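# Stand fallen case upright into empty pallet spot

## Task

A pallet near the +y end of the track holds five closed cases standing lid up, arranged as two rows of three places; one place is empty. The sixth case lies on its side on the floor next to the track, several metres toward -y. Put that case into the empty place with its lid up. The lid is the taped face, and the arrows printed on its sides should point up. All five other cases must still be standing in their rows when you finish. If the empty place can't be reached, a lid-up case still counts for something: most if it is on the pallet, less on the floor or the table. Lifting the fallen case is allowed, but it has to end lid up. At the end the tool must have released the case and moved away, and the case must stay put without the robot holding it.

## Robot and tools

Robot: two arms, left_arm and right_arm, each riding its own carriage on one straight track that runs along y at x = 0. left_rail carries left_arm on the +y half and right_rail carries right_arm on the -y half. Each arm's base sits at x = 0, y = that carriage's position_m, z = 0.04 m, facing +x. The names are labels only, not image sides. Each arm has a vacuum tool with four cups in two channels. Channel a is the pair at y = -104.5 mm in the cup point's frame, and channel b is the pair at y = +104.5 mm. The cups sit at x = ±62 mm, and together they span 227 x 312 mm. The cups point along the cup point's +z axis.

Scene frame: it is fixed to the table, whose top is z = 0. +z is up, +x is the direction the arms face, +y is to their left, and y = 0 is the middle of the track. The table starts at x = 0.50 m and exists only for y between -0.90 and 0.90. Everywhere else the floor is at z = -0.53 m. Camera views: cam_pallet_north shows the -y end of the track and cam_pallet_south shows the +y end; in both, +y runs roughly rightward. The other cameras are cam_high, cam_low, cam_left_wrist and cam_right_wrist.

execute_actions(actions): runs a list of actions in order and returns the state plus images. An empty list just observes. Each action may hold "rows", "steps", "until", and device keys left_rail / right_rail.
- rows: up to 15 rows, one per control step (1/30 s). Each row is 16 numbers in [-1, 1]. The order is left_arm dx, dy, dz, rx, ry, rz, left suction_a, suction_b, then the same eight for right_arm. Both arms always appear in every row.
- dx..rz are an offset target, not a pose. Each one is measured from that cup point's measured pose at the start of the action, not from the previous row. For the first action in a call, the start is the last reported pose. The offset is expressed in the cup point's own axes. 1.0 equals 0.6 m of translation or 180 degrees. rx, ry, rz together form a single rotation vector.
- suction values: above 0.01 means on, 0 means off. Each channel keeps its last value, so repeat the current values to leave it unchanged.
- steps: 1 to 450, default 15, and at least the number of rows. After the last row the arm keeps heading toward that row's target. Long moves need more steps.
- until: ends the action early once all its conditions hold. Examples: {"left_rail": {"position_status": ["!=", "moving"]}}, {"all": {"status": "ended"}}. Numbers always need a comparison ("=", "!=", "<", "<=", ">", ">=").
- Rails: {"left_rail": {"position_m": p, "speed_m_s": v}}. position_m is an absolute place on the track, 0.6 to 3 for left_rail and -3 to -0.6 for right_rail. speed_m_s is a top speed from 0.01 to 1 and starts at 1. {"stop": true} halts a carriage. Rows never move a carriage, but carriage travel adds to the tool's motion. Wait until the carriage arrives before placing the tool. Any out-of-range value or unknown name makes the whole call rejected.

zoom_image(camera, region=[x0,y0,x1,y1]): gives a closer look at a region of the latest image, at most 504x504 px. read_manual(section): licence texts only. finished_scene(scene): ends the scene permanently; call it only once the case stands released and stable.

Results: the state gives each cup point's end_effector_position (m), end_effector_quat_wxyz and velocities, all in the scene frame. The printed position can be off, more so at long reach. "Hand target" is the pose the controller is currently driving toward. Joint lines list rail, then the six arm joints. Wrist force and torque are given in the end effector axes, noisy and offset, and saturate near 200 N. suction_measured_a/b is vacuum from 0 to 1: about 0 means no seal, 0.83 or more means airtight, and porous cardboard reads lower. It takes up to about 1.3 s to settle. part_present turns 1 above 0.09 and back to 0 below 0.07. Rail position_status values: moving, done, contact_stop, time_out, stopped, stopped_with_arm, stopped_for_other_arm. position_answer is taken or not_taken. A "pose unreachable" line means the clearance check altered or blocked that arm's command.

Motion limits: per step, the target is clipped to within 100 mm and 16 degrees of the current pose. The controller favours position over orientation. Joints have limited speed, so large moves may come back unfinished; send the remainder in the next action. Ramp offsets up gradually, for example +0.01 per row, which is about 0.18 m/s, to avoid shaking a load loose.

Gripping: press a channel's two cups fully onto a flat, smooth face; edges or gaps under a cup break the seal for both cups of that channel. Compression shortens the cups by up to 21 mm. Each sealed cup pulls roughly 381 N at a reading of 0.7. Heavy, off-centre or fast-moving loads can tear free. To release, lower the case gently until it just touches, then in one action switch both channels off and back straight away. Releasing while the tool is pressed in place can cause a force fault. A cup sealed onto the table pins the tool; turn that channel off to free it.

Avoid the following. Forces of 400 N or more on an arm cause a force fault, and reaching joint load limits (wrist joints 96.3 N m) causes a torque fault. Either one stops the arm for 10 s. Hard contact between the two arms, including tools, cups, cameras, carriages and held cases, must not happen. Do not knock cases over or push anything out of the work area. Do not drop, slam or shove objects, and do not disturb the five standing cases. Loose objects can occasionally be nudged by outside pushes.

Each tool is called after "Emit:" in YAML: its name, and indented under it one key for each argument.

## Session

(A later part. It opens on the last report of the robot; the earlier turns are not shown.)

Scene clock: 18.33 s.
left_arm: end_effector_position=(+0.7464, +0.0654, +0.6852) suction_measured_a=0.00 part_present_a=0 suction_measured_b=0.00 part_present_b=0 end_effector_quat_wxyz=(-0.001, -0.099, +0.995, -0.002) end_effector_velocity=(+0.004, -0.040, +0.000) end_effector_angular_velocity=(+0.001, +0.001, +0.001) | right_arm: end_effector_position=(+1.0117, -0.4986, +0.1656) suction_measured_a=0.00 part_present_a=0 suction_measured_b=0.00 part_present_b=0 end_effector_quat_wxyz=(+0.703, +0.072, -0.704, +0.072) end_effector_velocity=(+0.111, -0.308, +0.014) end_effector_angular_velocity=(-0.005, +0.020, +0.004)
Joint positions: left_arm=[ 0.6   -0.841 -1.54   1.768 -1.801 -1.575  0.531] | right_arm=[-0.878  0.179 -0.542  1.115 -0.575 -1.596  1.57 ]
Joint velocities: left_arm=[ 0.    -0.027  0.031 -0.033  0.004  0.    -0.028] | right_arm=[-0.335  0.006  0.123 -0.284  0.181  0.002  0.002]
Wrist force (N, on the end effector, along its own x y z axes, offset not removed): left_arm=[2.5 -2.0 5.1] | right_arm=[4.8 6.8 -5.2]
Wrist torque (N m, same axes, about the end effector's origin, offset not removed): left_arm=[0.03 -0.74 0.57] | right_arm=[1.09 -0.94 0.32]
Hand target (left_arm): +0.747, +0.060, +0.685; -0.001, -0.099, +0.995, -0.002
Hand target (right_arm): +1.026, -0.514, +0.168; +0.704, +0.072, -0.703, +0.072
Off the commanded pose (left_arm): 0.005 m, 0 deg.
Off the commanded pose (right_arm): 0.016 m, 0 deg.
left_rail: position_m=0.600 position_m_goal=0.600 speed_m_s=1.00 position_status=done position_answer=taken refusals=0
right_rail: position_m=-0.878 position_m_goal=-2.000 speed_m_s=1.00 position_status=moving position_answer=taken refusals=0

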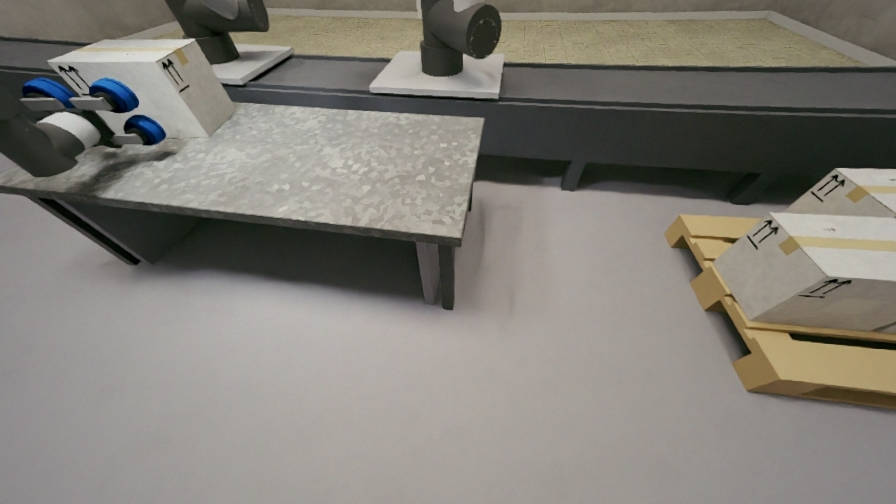

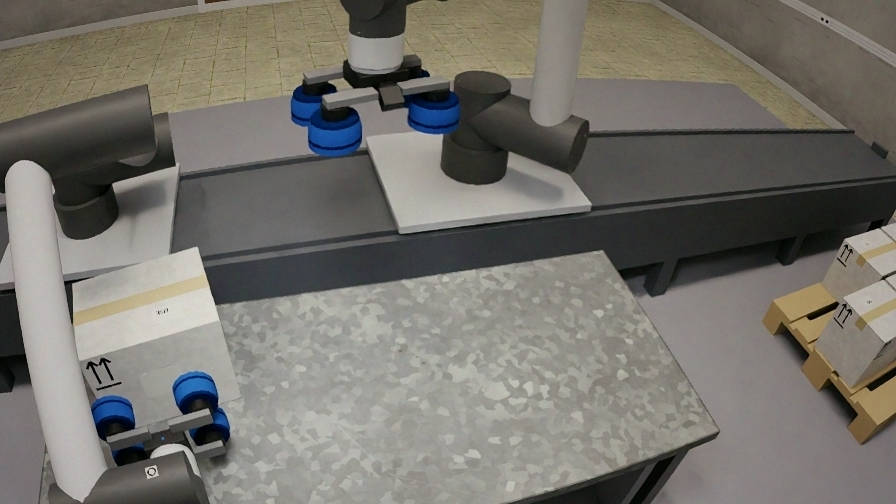

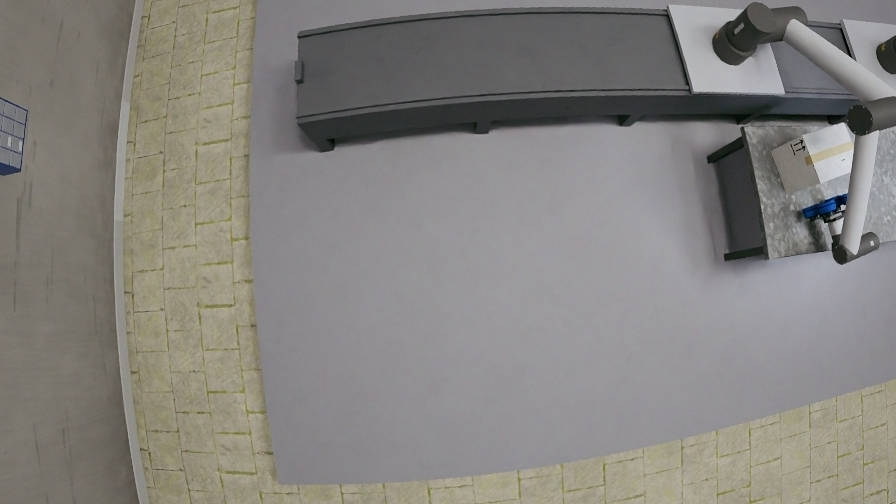

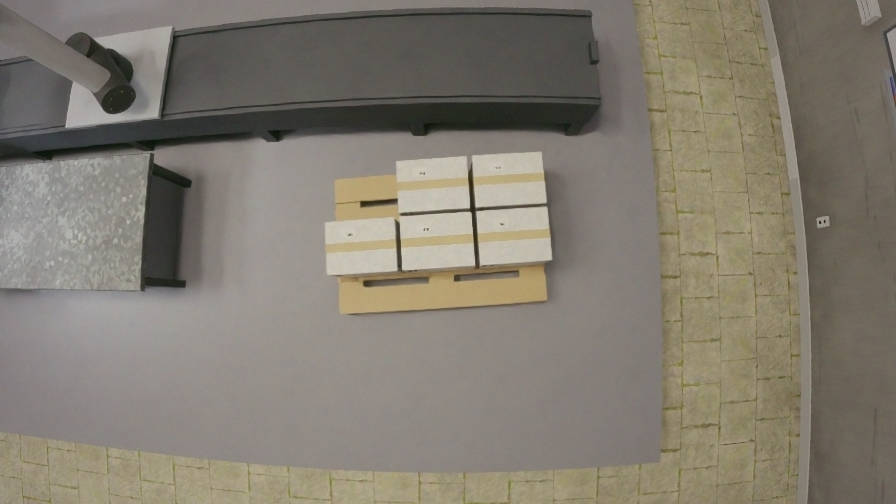

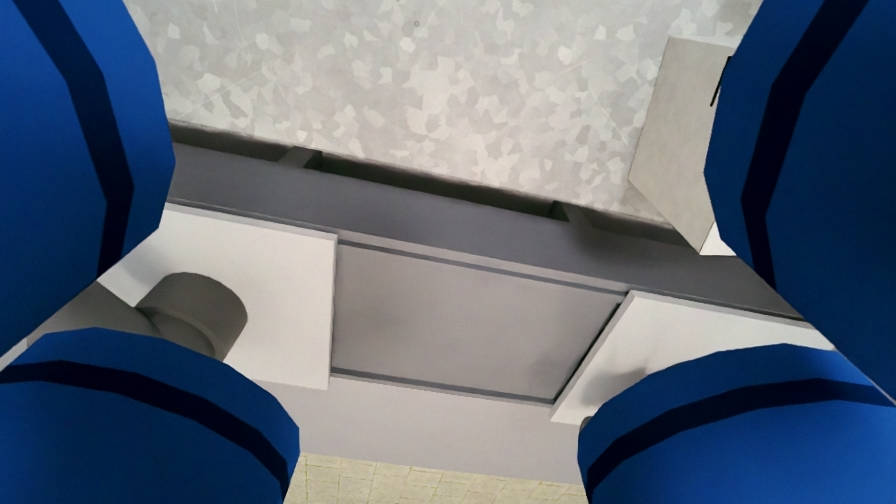

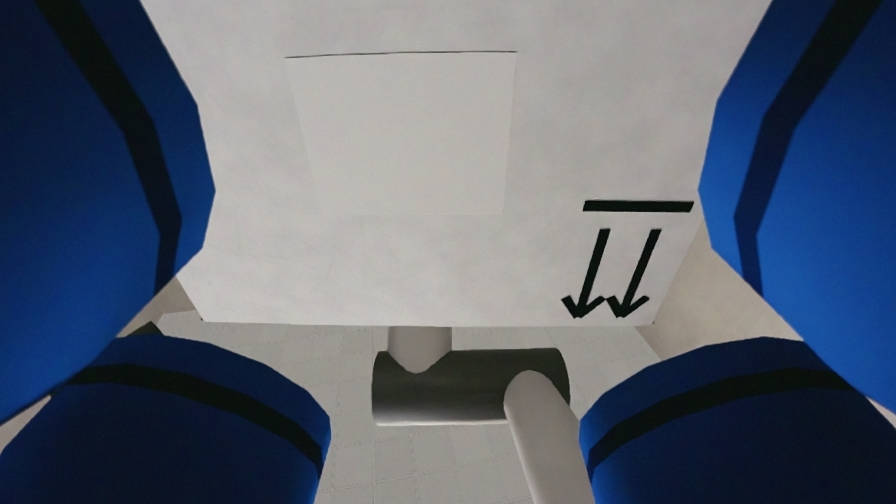

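Emit:
execute_actions:
  actions:
    - {"steps":1}
    - {"rows":[ [0.002,-0.01,0,0,0,0,0,0,0,0,0,0,0,0,0,0], [0.005,-0.03,0,0,0,0,0,0,0,0,0,0,0,0,0,0], [0.011,-0.06,0,0,0,0,0,0,0,0,0,0,0,0,0,0], [0.018,-0.1,0,0,0,0,0,0,0,0,0,0,0,0,0,0], [0.027,-0.15,0,0,0,0,0,0,0,0,0,0,0,0,0,0], [0.036,-0.2,0,0,0,0,0,0,0,0,0,0,0,0,0,0], [0.171,-0.955,0.005,-0.0007,0,-0.0015,0,0,0,0,0,0,0,0,0,0]],"steps":40}

Scene clock: 20.27 s.
left_arm: end_effector_position=(+0.7512, -0.4842, +0.6804) suction_measured_a=0.00 part_present_a=0 suction_measured_b=0.00 part_present_b=0 end_effector_quat_wxyz=(-0.000, -0.101, +0.995, -0.003) end_effector_velocity=(+0.047, -0.257, +0.019) end_effector_angular_velocity=(+0.002, +0.001, +0.003) | right_arm: end_effector_position=(+1.0262, -1.6171, +0.1676) suction_measured_a=0.00 part_present_a=0 suction_measured_b=0.00 part_present_b=0 end_effector_quat_wxyz=(+0.704, +0.072, -0.703, +0.072) end_effector_velocity=(+0.000, +0.000, +0.000) end_effector_angular_velocity=(+0.000, -0.000, +0.000)
Joint positions: left_arm=[ 0.6   -1.117 -1.066  1.152 -1.662 -1.573  0.25 ] | right_arm=[-2.     0.179 -0.525  1.077 -0.551 -1.596  1.571]
Joint velocities: left_arm=[ 0.    -0.054  0.304 -0.504  0.203  0.    -0.057] | right_arm=[ 0.  0. -0. -0.  0. -0.  0.]
Wrist force (N, on the end effector, along its own x y z axes, offset not removed): left_arm=[1.9 -8.1 6.1] | right_arm=[6.0 1.8 2.9]
Wrist torque (N m, same axes, about the end effector's origin, offset not removed): left_arm=[-0.61 -0.68 0.66] | right_arm=[0.43 -1.09 0.25]
Hand target (left_arm): +0.758, -0.518, +0.683; -0.001, -0.102, +0.995, -0.002
Hand target (right_arm): +1.026, -1.617, +0.168; +0.704, +0.072, -0.703, +0.072
Off the commanded pose (left_arm): 0.039 m, 0 deg.
Off the commanded pose (right_arm): 0.000 m, 0 deg.
left_rail: position_m=0.600 position_m_goal=0.600 speed_m_s=1.00 position_status=done position_answer=taken refusals=0
right_rail: position_m=-2.000 position_m_goal=-2.000 speed_m_s=1.00 position_status=done position_answer=taken refusals=0

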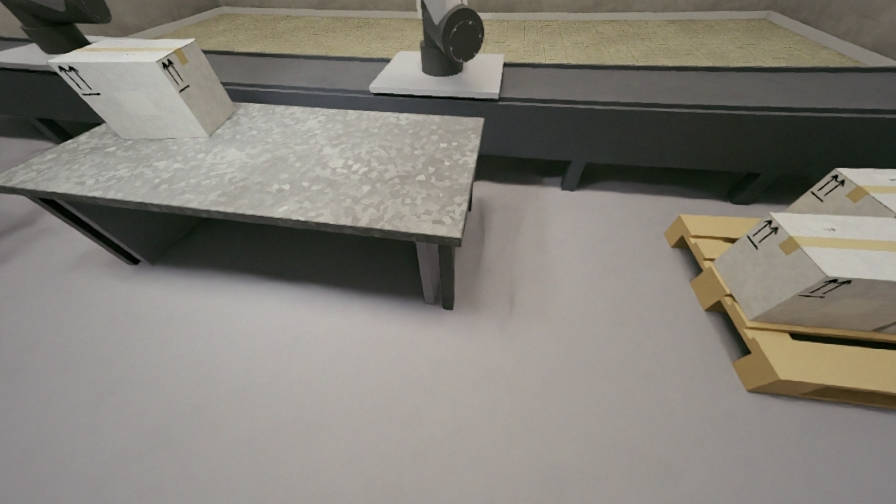

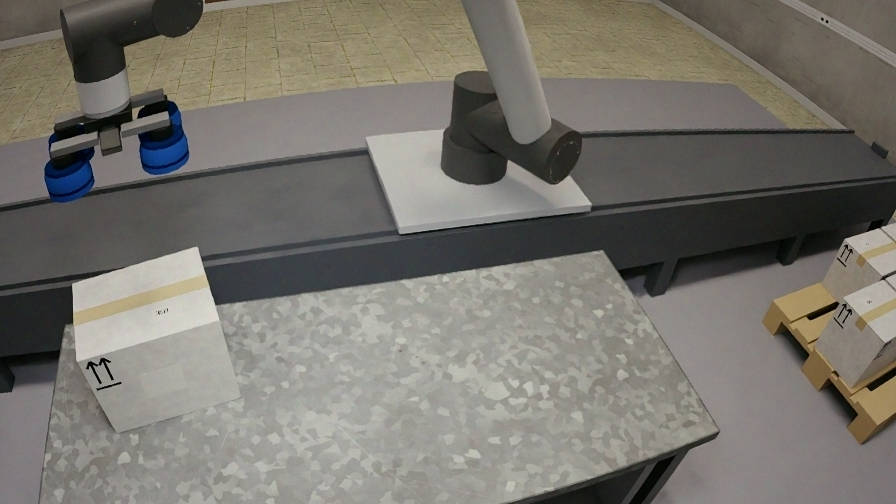

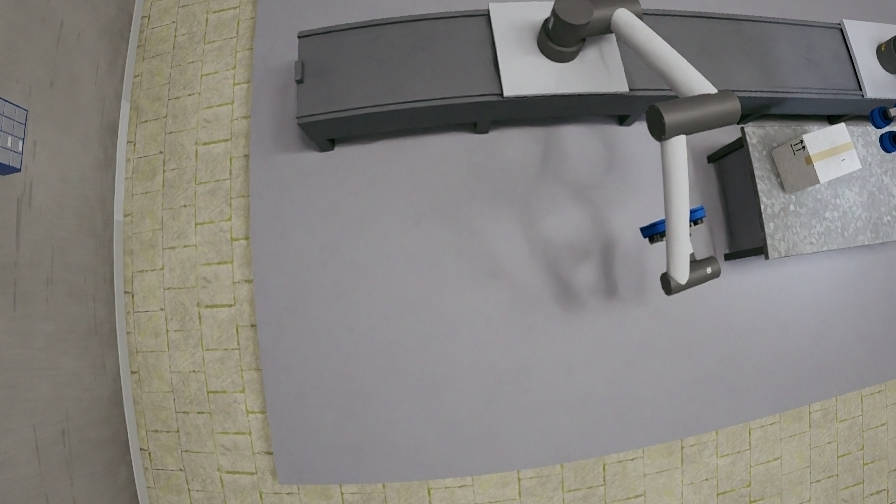

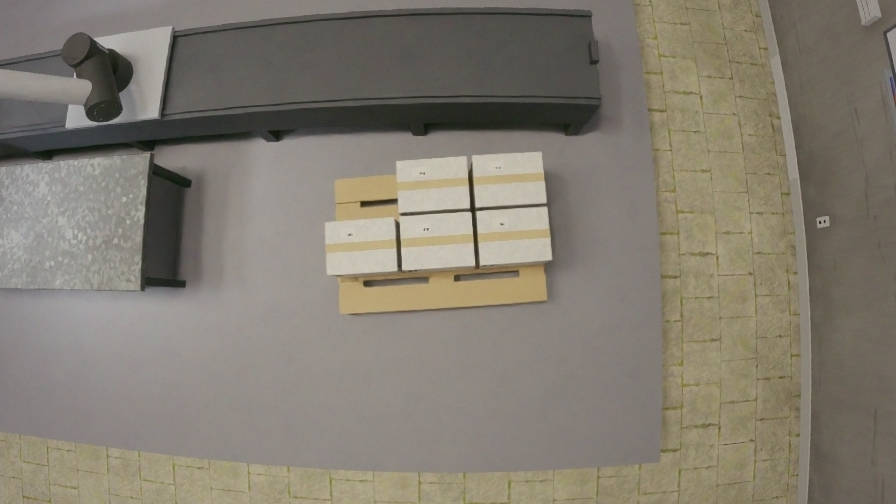

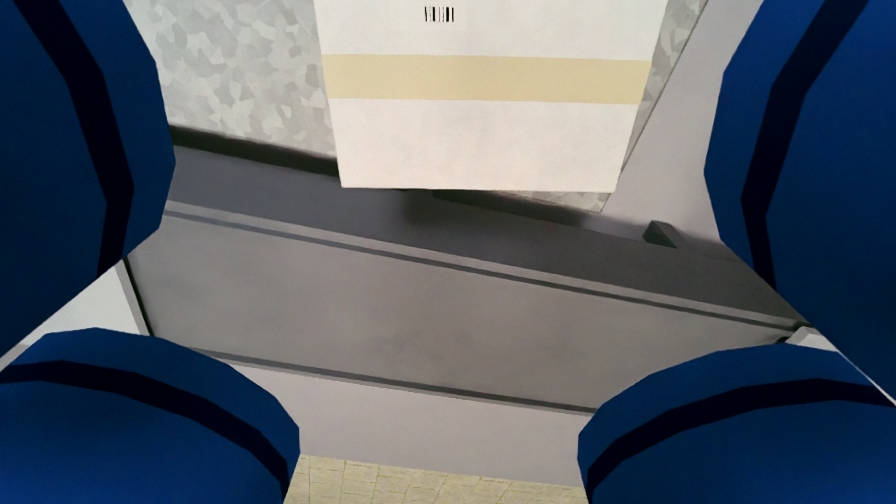

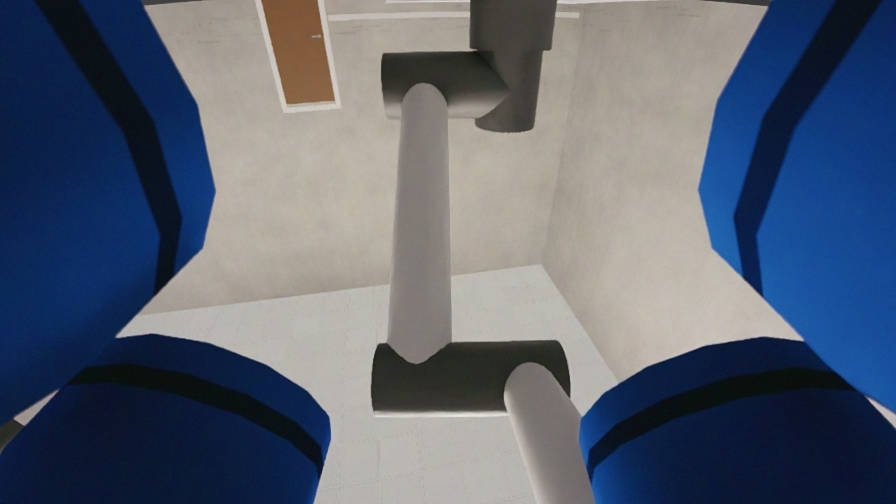

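Emit:
execute_actions:
  actions: []

Emit:
zoom_image:
  camera: "cam_left_wrist"
  region: [280, 100, 620, 240]

Scene clock: 20.57 s.
left_arm: end_effector_position=(+0.7575, -0.5148, +0.6831) suction_measured_a=0.00 part_present_a=0 suction_measured_b=0.00 part_present_b=0 end_effector_quat_wxyz=(-0.001, -0.102, +0.995, -0.002) end_effector_velocity=(+0.005, -0.025, +0.003) end_effector_angular_velocity=(+0.001, +0.000, +0.000) | right_arm: end_effector_position=(+1.0262, -1.6171, +0.1676) suction_measured_a=0.00 part_present_a=0 suction_measured_b=0.00 part_present_b=0 end_effector_quat_wxyz=(+0.704, +0.072, -0.703, +0.072) end_effector_velocity=(+0.000, -0.000, +0.000) end_effector_angular_velocity=(-0.000, +0.000, -0.000)
Joint positions: left_arm=[ 0.6   -1.123 -1.028  1.088 -1.635 -1.573  0.244] | right_arm=[-2.     0.179 -0.525  1.077 -0.551 -1.596  1.571]
Joint velocities: left_arm=[ 0.    -0.005  0.031 -0.053  0.023 -0.    -0.005] | right_arm=[ 0. -0. -0.  0. -0. -0.  0.]
Wrist force (N, on the end effector, along its own x y z axes, offset not removed): left_arm=[2.4 -3.5 7.9] | right_arm=[7.7 0.4 0.4]
Wrist torque (N m, same axes, about the end effector's origin, offset not removed): left_arm=[-0.11 -0.74 0.73] | right_arm=[0.46 -1.45 0.22]
Hand target (left_arm): +0.758, -0.518, +0.683; -0.001, -0.102, +0.995, -0.002
Hand target (right_arm): +1.026, -1.617, +0.168; +0.704, +0.072, -0.703, +0.072
Off the commanded pose (left_arm): 0.007 m, 0 deg.
Off the commanded pose (right_arm): 0.000 m, 0 deg.
left_rail: position_m=0.600 position_m_goal=0.600 speed_m_s=1.00 position_status=done position_answer=taken refusals=0
right_rail: position_m=-2.000 position_m_goal=-2.000 speed_m_s=1.00 position_status=done position_answer=taken refusals=0

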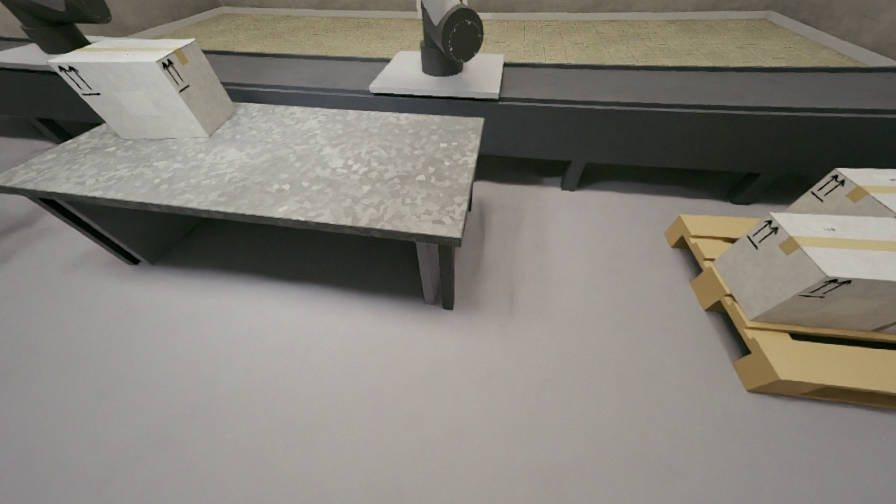

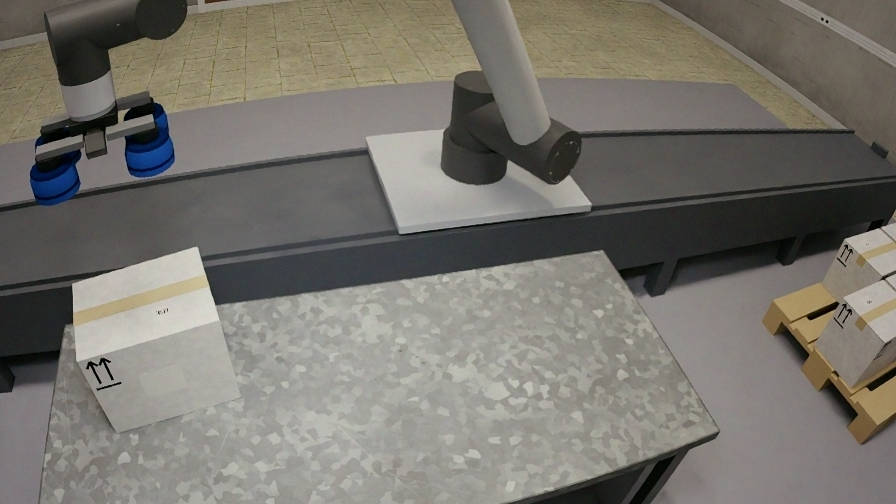

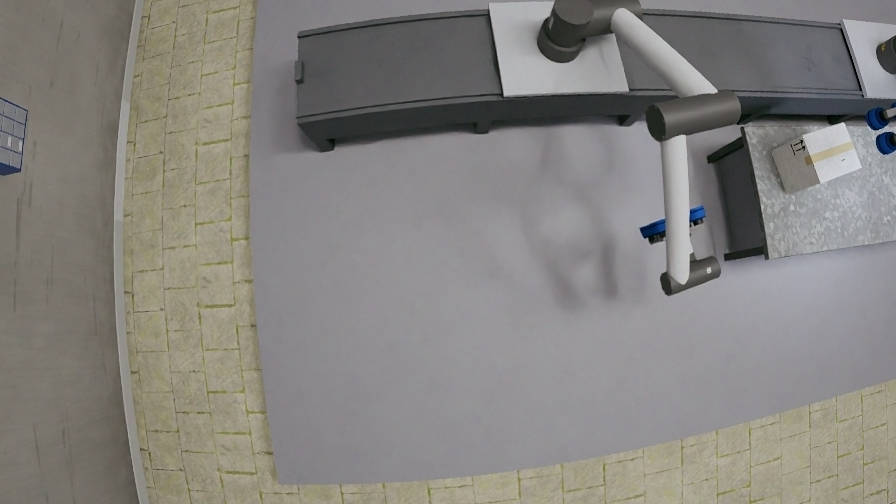

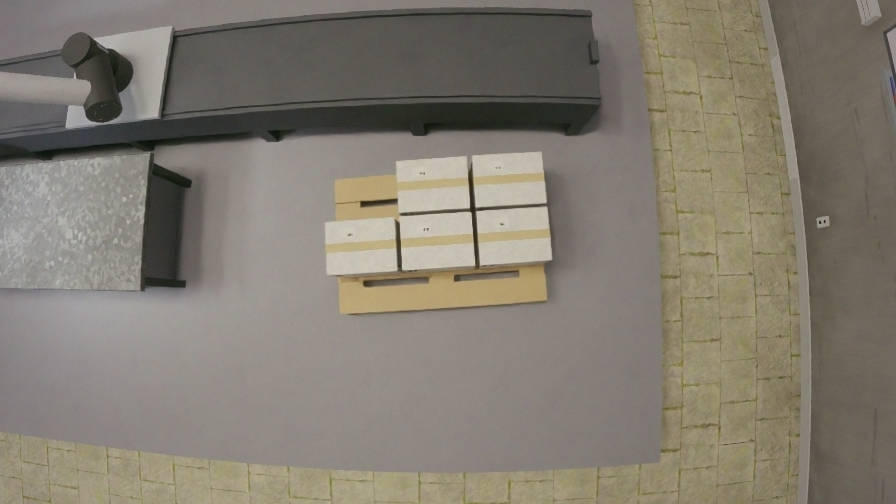

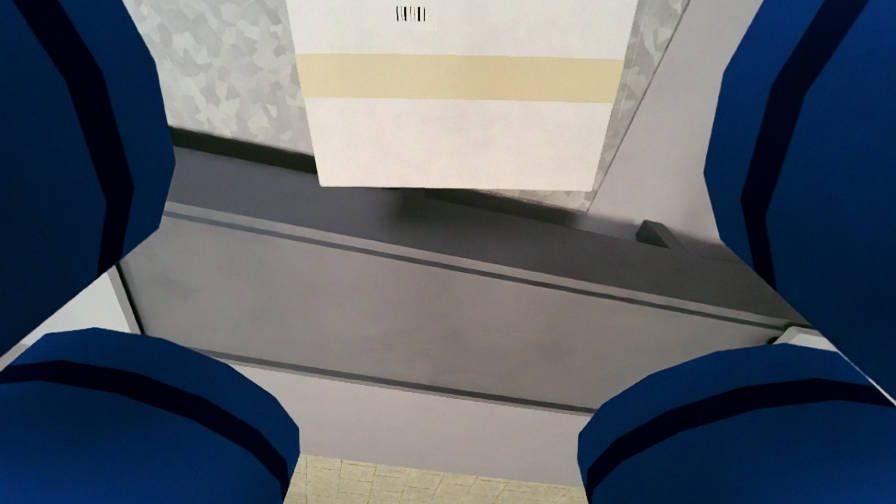

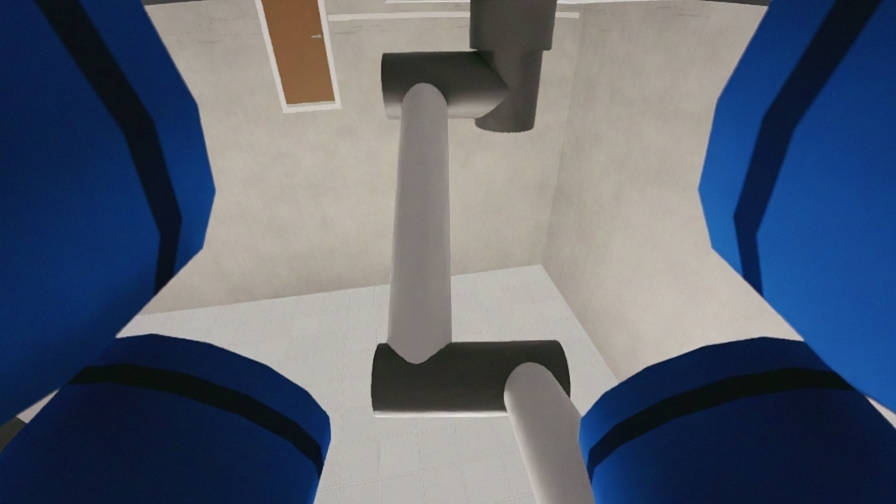

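Region (280, 100, 620, 240) of cam_left_wrist's 896x504 image, scaled by 1.482, with more detail than that image has; it fills the top 208 rows of this view, and the rest is white.

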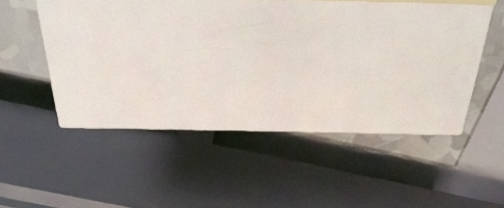

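Emit:
execute_actions:
  actions:
    - {"rows":[ [0.002,-0.005,0.01,0,0,0,0,0,0,0,0,0,0,0,0,0], [0.005,-0.005,0.03,0,0,-0.001,0,0,0,0,0,0,0,0,0,0], [0.01,-0.006,0.06,0,0,-0.002,0,0,0,0,0,0,0,0,0,0], [0.016,-0.007,0.1,0,0,-0.003,0,0,0,0,0,0,0,0,0,0], [0.023,-0.008,0.15,0,0,-0.004,0,0,0,0,0,0,0,0,0,0], [0.03,-0.009,0.2,0,0,-0.005,0,0,0,0,0,0,0,0,0,0], [0.032,-0.01,0.25,0,0,-0.0055,0,0,0,0,0,0,0,0,0,0], [0.032,-0.01,0.665,-0.001,0,-0.0055,1,1,0,0,0,0,0,0,0,0]],"steps":38}

Scene clock: 22.73 s.
left_arm: end_effector_position=(+0.7402, -0.5263, +0.2869) suction_measured_a=0.76 part_present_a=1 suction_measured_b=0.75 part_present_b=1 end_effector_quat_wxyz=(-0.001, -0.110, +0.994, -0.001) end_effector_velocity=(+0.001, -0.001, -0.018) end_effector_angular_velocity=(+0.001, -0.001, +0.001) | right_arm: end_effector_position=(+1.0262, -1.6172, +0.1676) suction_measured_a=0.00 part_present_a=0 suction_measured_b=0.00 part_present_b=0 end_effector_quat_wxyz=(+0.704, +0.072, -0.703, +0.072) end_effector_velocity=(-0.000, +0.000, -0.000) end_effector_angular_velocity=(-0.000, +0.000, +0.000)
Joint positions: left_arm=[ 0.6   -1.139 -0.887  1.418 -2.103 -1.573  0.211] | right_arm=[-2.     0.179 -0.525  1.077 -0.551 -1.596  1.571]
Joint velocities: left_arm=[ 0.     0.     0.012  0.006 -0.017  0.001 -0.   ] | right_arm=[ 0.  0.  0. -0.  0.  0.  0.]
Wrist force (N, on the end effector, along its own x y z axes, offset not removed): left_arm=[-0.9 0.6 -52.7] | right_arm=[4.6 2.4 0.1]
Wrist torque (N m, same axes, about the end effector's origin, offset not removed): left_arm=[1.16 -0.50 0.60] | right_arm=[0.69 -1.06 0.32]
Hand target (left_arm): +0.740, -0.526, +0.284; -0.001, -0.110, +0.994, -0.001
Hand target (right_arm): +1.026, -1.617, +0.168; +0.704, +0.072, -0.703, +0.072
Off the commanded pose (left_arm): 0.003 m, 0 deg.
Off the commanded pose (right_arm): 0.000 m, 0 deg.
left_rail: position_m=0.600 position_m_goal=0.600 speed_m_s=1.00 position_status=done position_answer=taken refusals=0
right_rail: position_m=-2.000 position_m_goal=-2.000 speed_m_s=1.00 position_status=done position_answer=taken refusals=0

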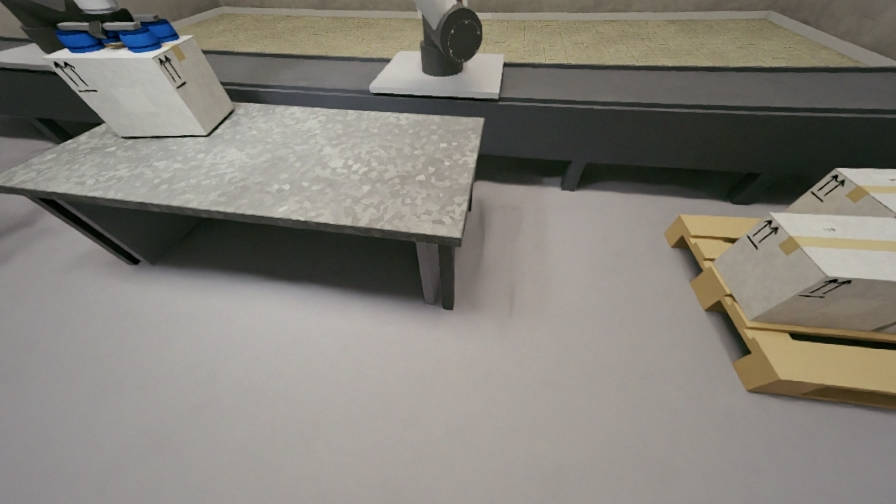

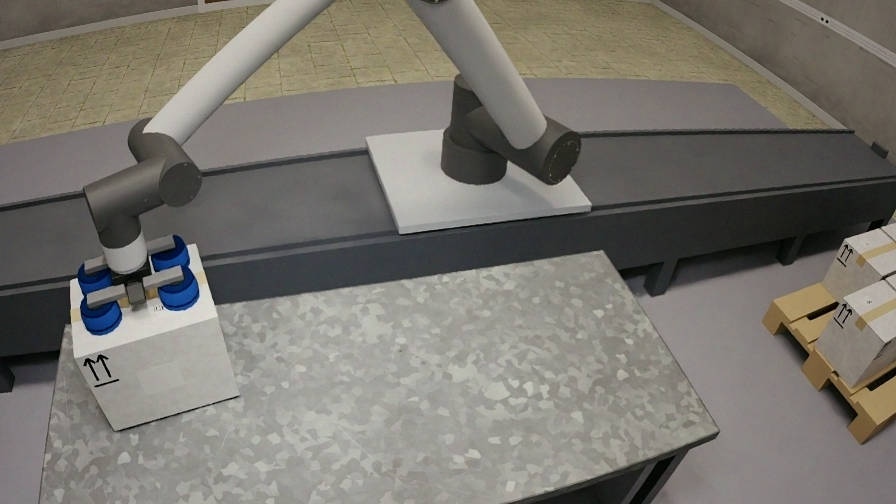

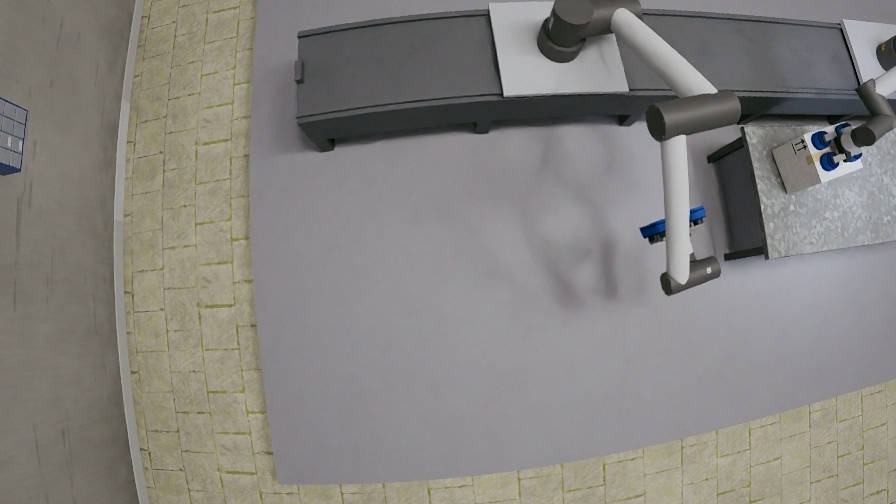

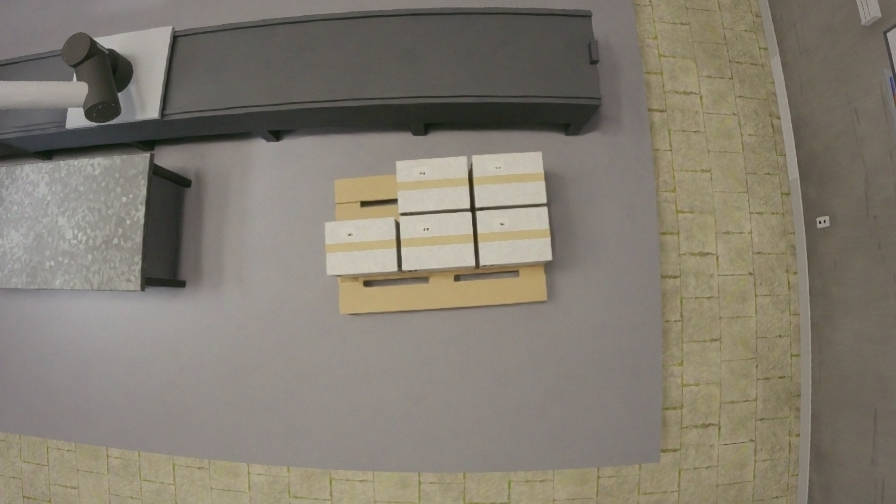

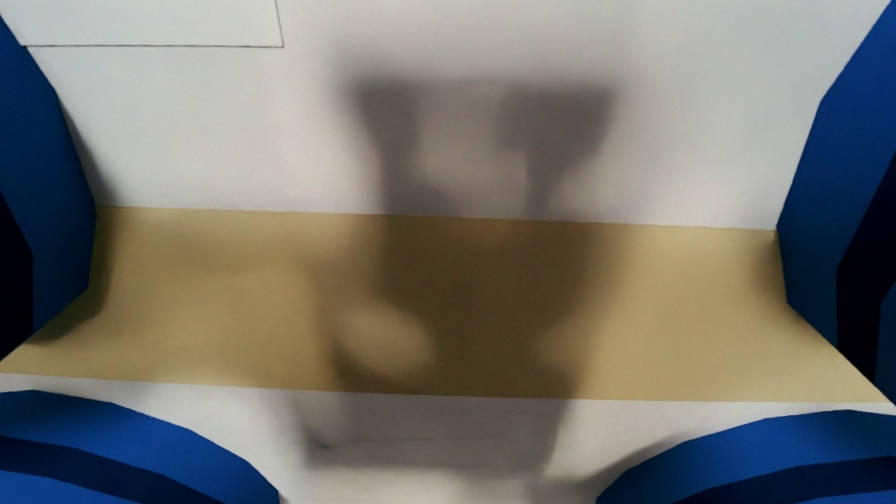

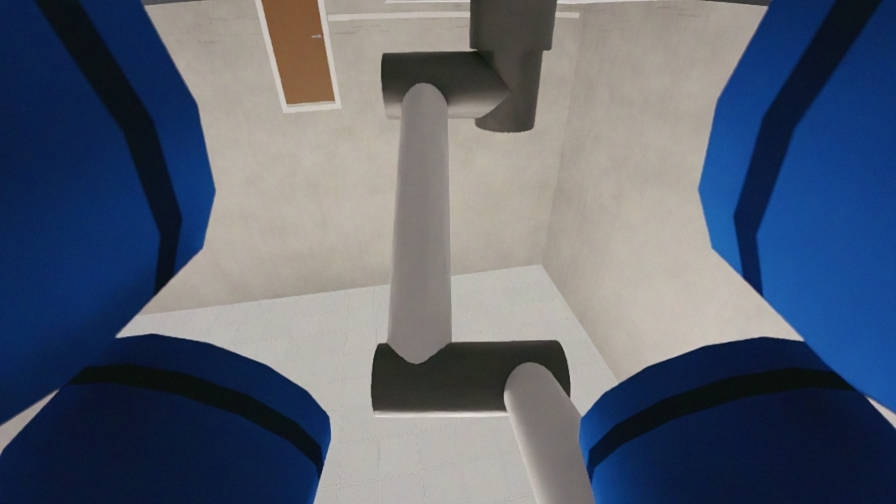

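Emit:
zoom_image:
  camera: "cam_low"
  region: [50, 210, 250, 370]

Emit:
zoom_image:
  camera: "cam_pallet_north"
  region: [766, 100, 896, 200]

Region (50, 210, 250, 370) of cam_low's 896x504 image, scaled by 2.520, with more detail than that image has; it fills the top 403 rows of this view, and the rest is white.

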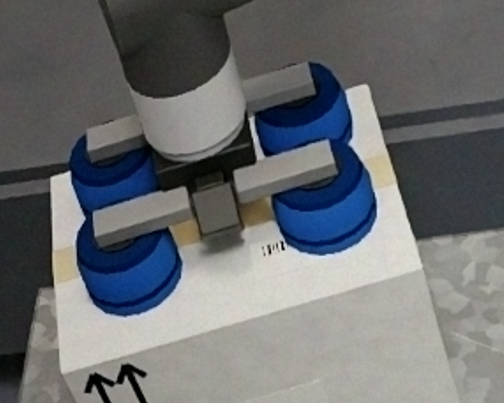

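Region (766, 100, 896, 200) of cam_pallet_north's 896x504 image, scaled by 3.877, with more detail than that image has; it fills the top 388 rows of this view, and the rest is white.

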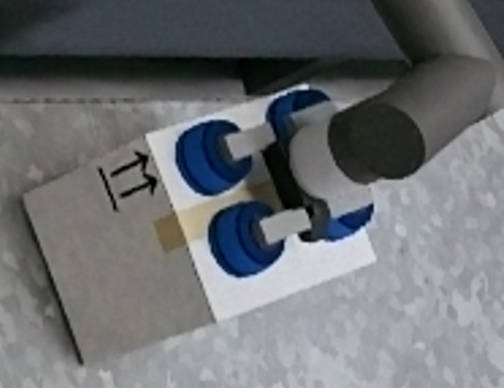

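Emit:
execute_actions:
  actions:
    - {"left_rail":{"position_m":2.167},"rows":[ [0,0,-0.01,0,0,0,1,1,0,0,0,0,0,0,0,0], [-0.002,0.01,-0.025,0,0,0,1,1,0,0,0,0,0,0,0,0], [-0.005,0.025,-0.045,0,0,0.002,1,1,0,0,0,0,0,0,0,0], [-0.01,0.045,-0.06,0,0,0.005,1,1,0,0,0,0,0,0,0,0], [-0.015,0.07,-0.07,0,0,0.009,1,1,0,0,0,0,0,0,0,0], [-0.021,0.1,-0.075,0,0,0.013,1,1,0,0,0,0,0,0,0,0], [-0.029,0.135,-0.075,0,0,0.018,1,1,0,0,0,0,0,0,0,0], [-0.037,0.17,-0.075,0,0,0.023,1,1,0,0,0,0,0,0,0,0], [-0.045,0.21,-0.075,0,0,0.028,1,1,0,0,0,0,0,0,0,0], [-0.054,0.25,-0.075,0,0,0.033,1,1,0,0,0,0,0,0,0,0], [-0.064,0.3,-0.075,0,0,0.038,1,1,0,0,0,0,0,0,0,0], [-0.21,0.978,-0.075,0,0,0.0467,1,1,0,0,0,0,0,0,0,0]],"steps":38}

Scene clock: 26.87 s.
left_arm: end_effector_position=(+0.7387, +0.9542, +0.3250) suction_measured_a=0.98 part_present_a=1 suction_measured_b=0.98 part_present_b=1 end_effector_quat_wxyz=(-0.001, -0.038, +0.999, +0.000) end_effector_velocity=(-0.018, +1.467, +0.007) end_effector_angular_velocity=(-0.002, -0.001, +0.002) | right_arm: end_effector_position=(+1.0262, -1.6171, +0.1676) suction_measured_a=0.00 part_present_a=0 suction_measured_b=0.00 part_present_b=0 end_effector_quat_wxyz=(+0.704, +0.072, -0.703, +0.072) end_effector_velocity=(+0.000, -0.000, +0.000) end_effector_angular_velocity=(+0.000, -0.000, -0.000)
Joint positions: left_arm=[ 1.586 -0.915 -1.276  2.009 -2.302 -1.572  0.58 ] | right_arm=[-2.     0.179 -0.525  1.077 -0.551 -1.596  1.571]
Joint velocities: left_arm=[ 1.     0.284 -0.315  0.448 -0.134  0.     0.282] | right_arm=[ 0. -0. -0.  0. -0.  0. -0.]
Wrist force (N, on the end effector, along its own x y z axes, offset not removed): left_arm=[1.2 -2.9 -51.6] | right_arm=[1.5 -1.5 0.0]
Wrist torque (N m, same axes, about the end effector's origin, offset not removed): left_arm=[1.10 0.54 0.61] | right_arm=[0.18 -0.52 0.39]
Hand target (left_arm): +0.733, +1.078, +0.325; -0.001, -0.038, +0.999, +0.000
Hand target (right_arm): +1.026, -1.617, +0.168; +0.704, +0.072, -0.703, +0.072
Off the commanded pose (left_arm): 0.106 m, 0 deg; position clipped at the last step of the last action.
Off the commanded pose (right_arm): 0.000 m, 0 deg.
left_rail: position_m=1.586 position_m_goal=2.167 speed_m_s=1.00 position_status=moving position_answer=taken refusals=0
right_rail: position_m=-2.000 position_m_goal=-2.000 speed_m_s=1.00 position_status=done position_answer=taken refusals=0

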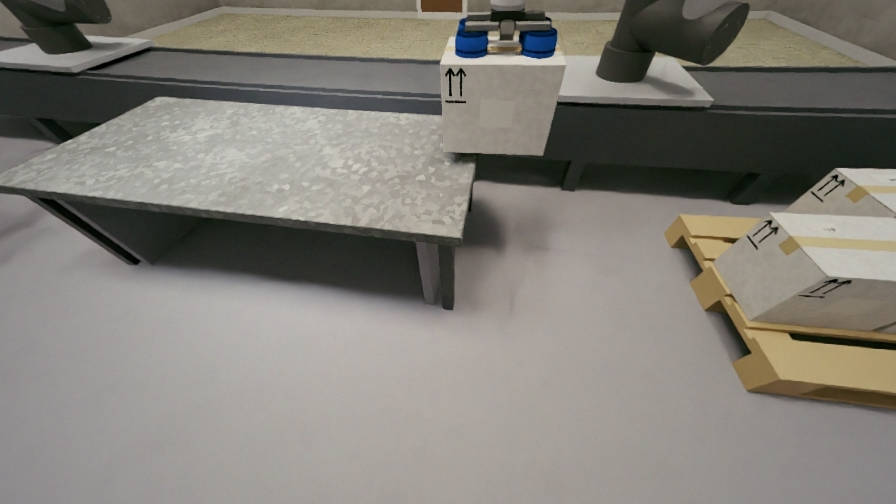

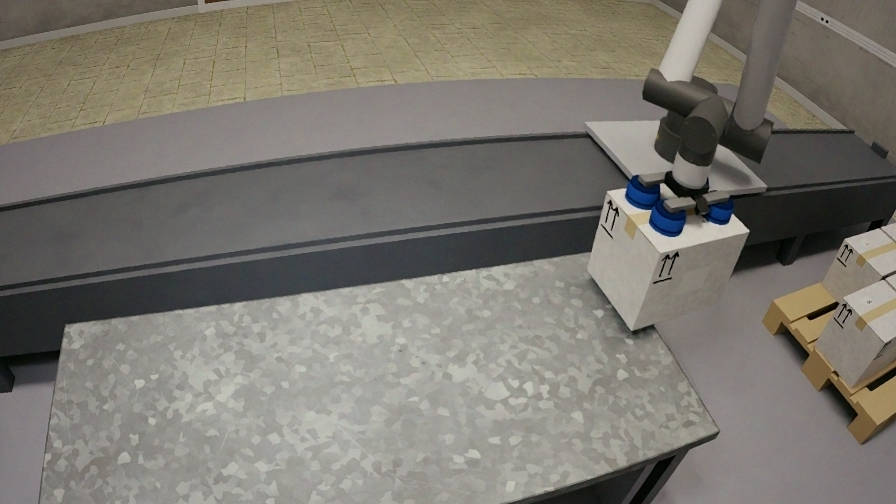

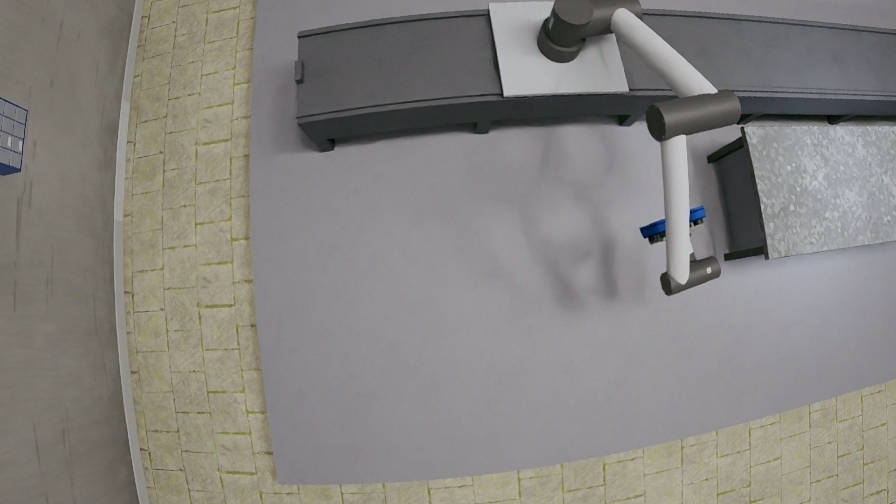

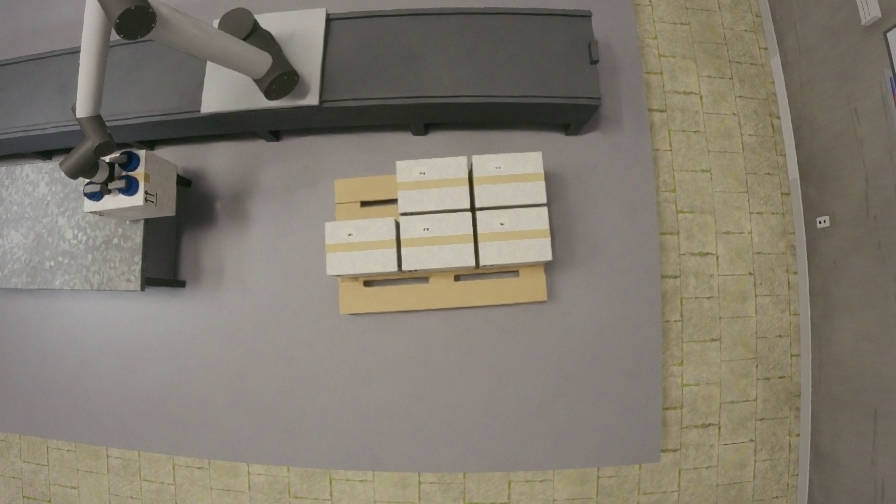

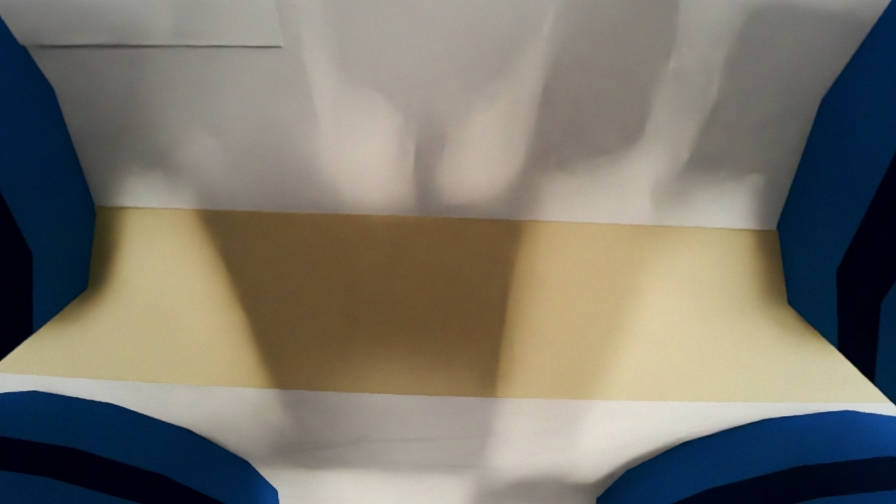

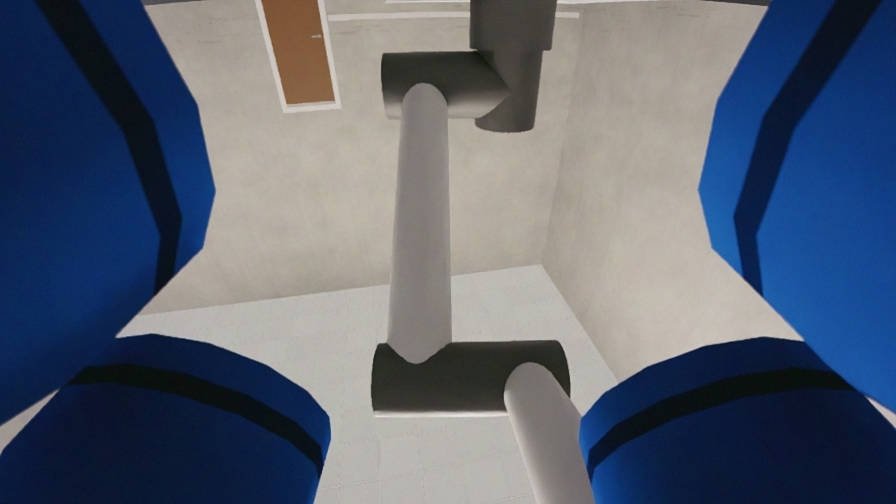

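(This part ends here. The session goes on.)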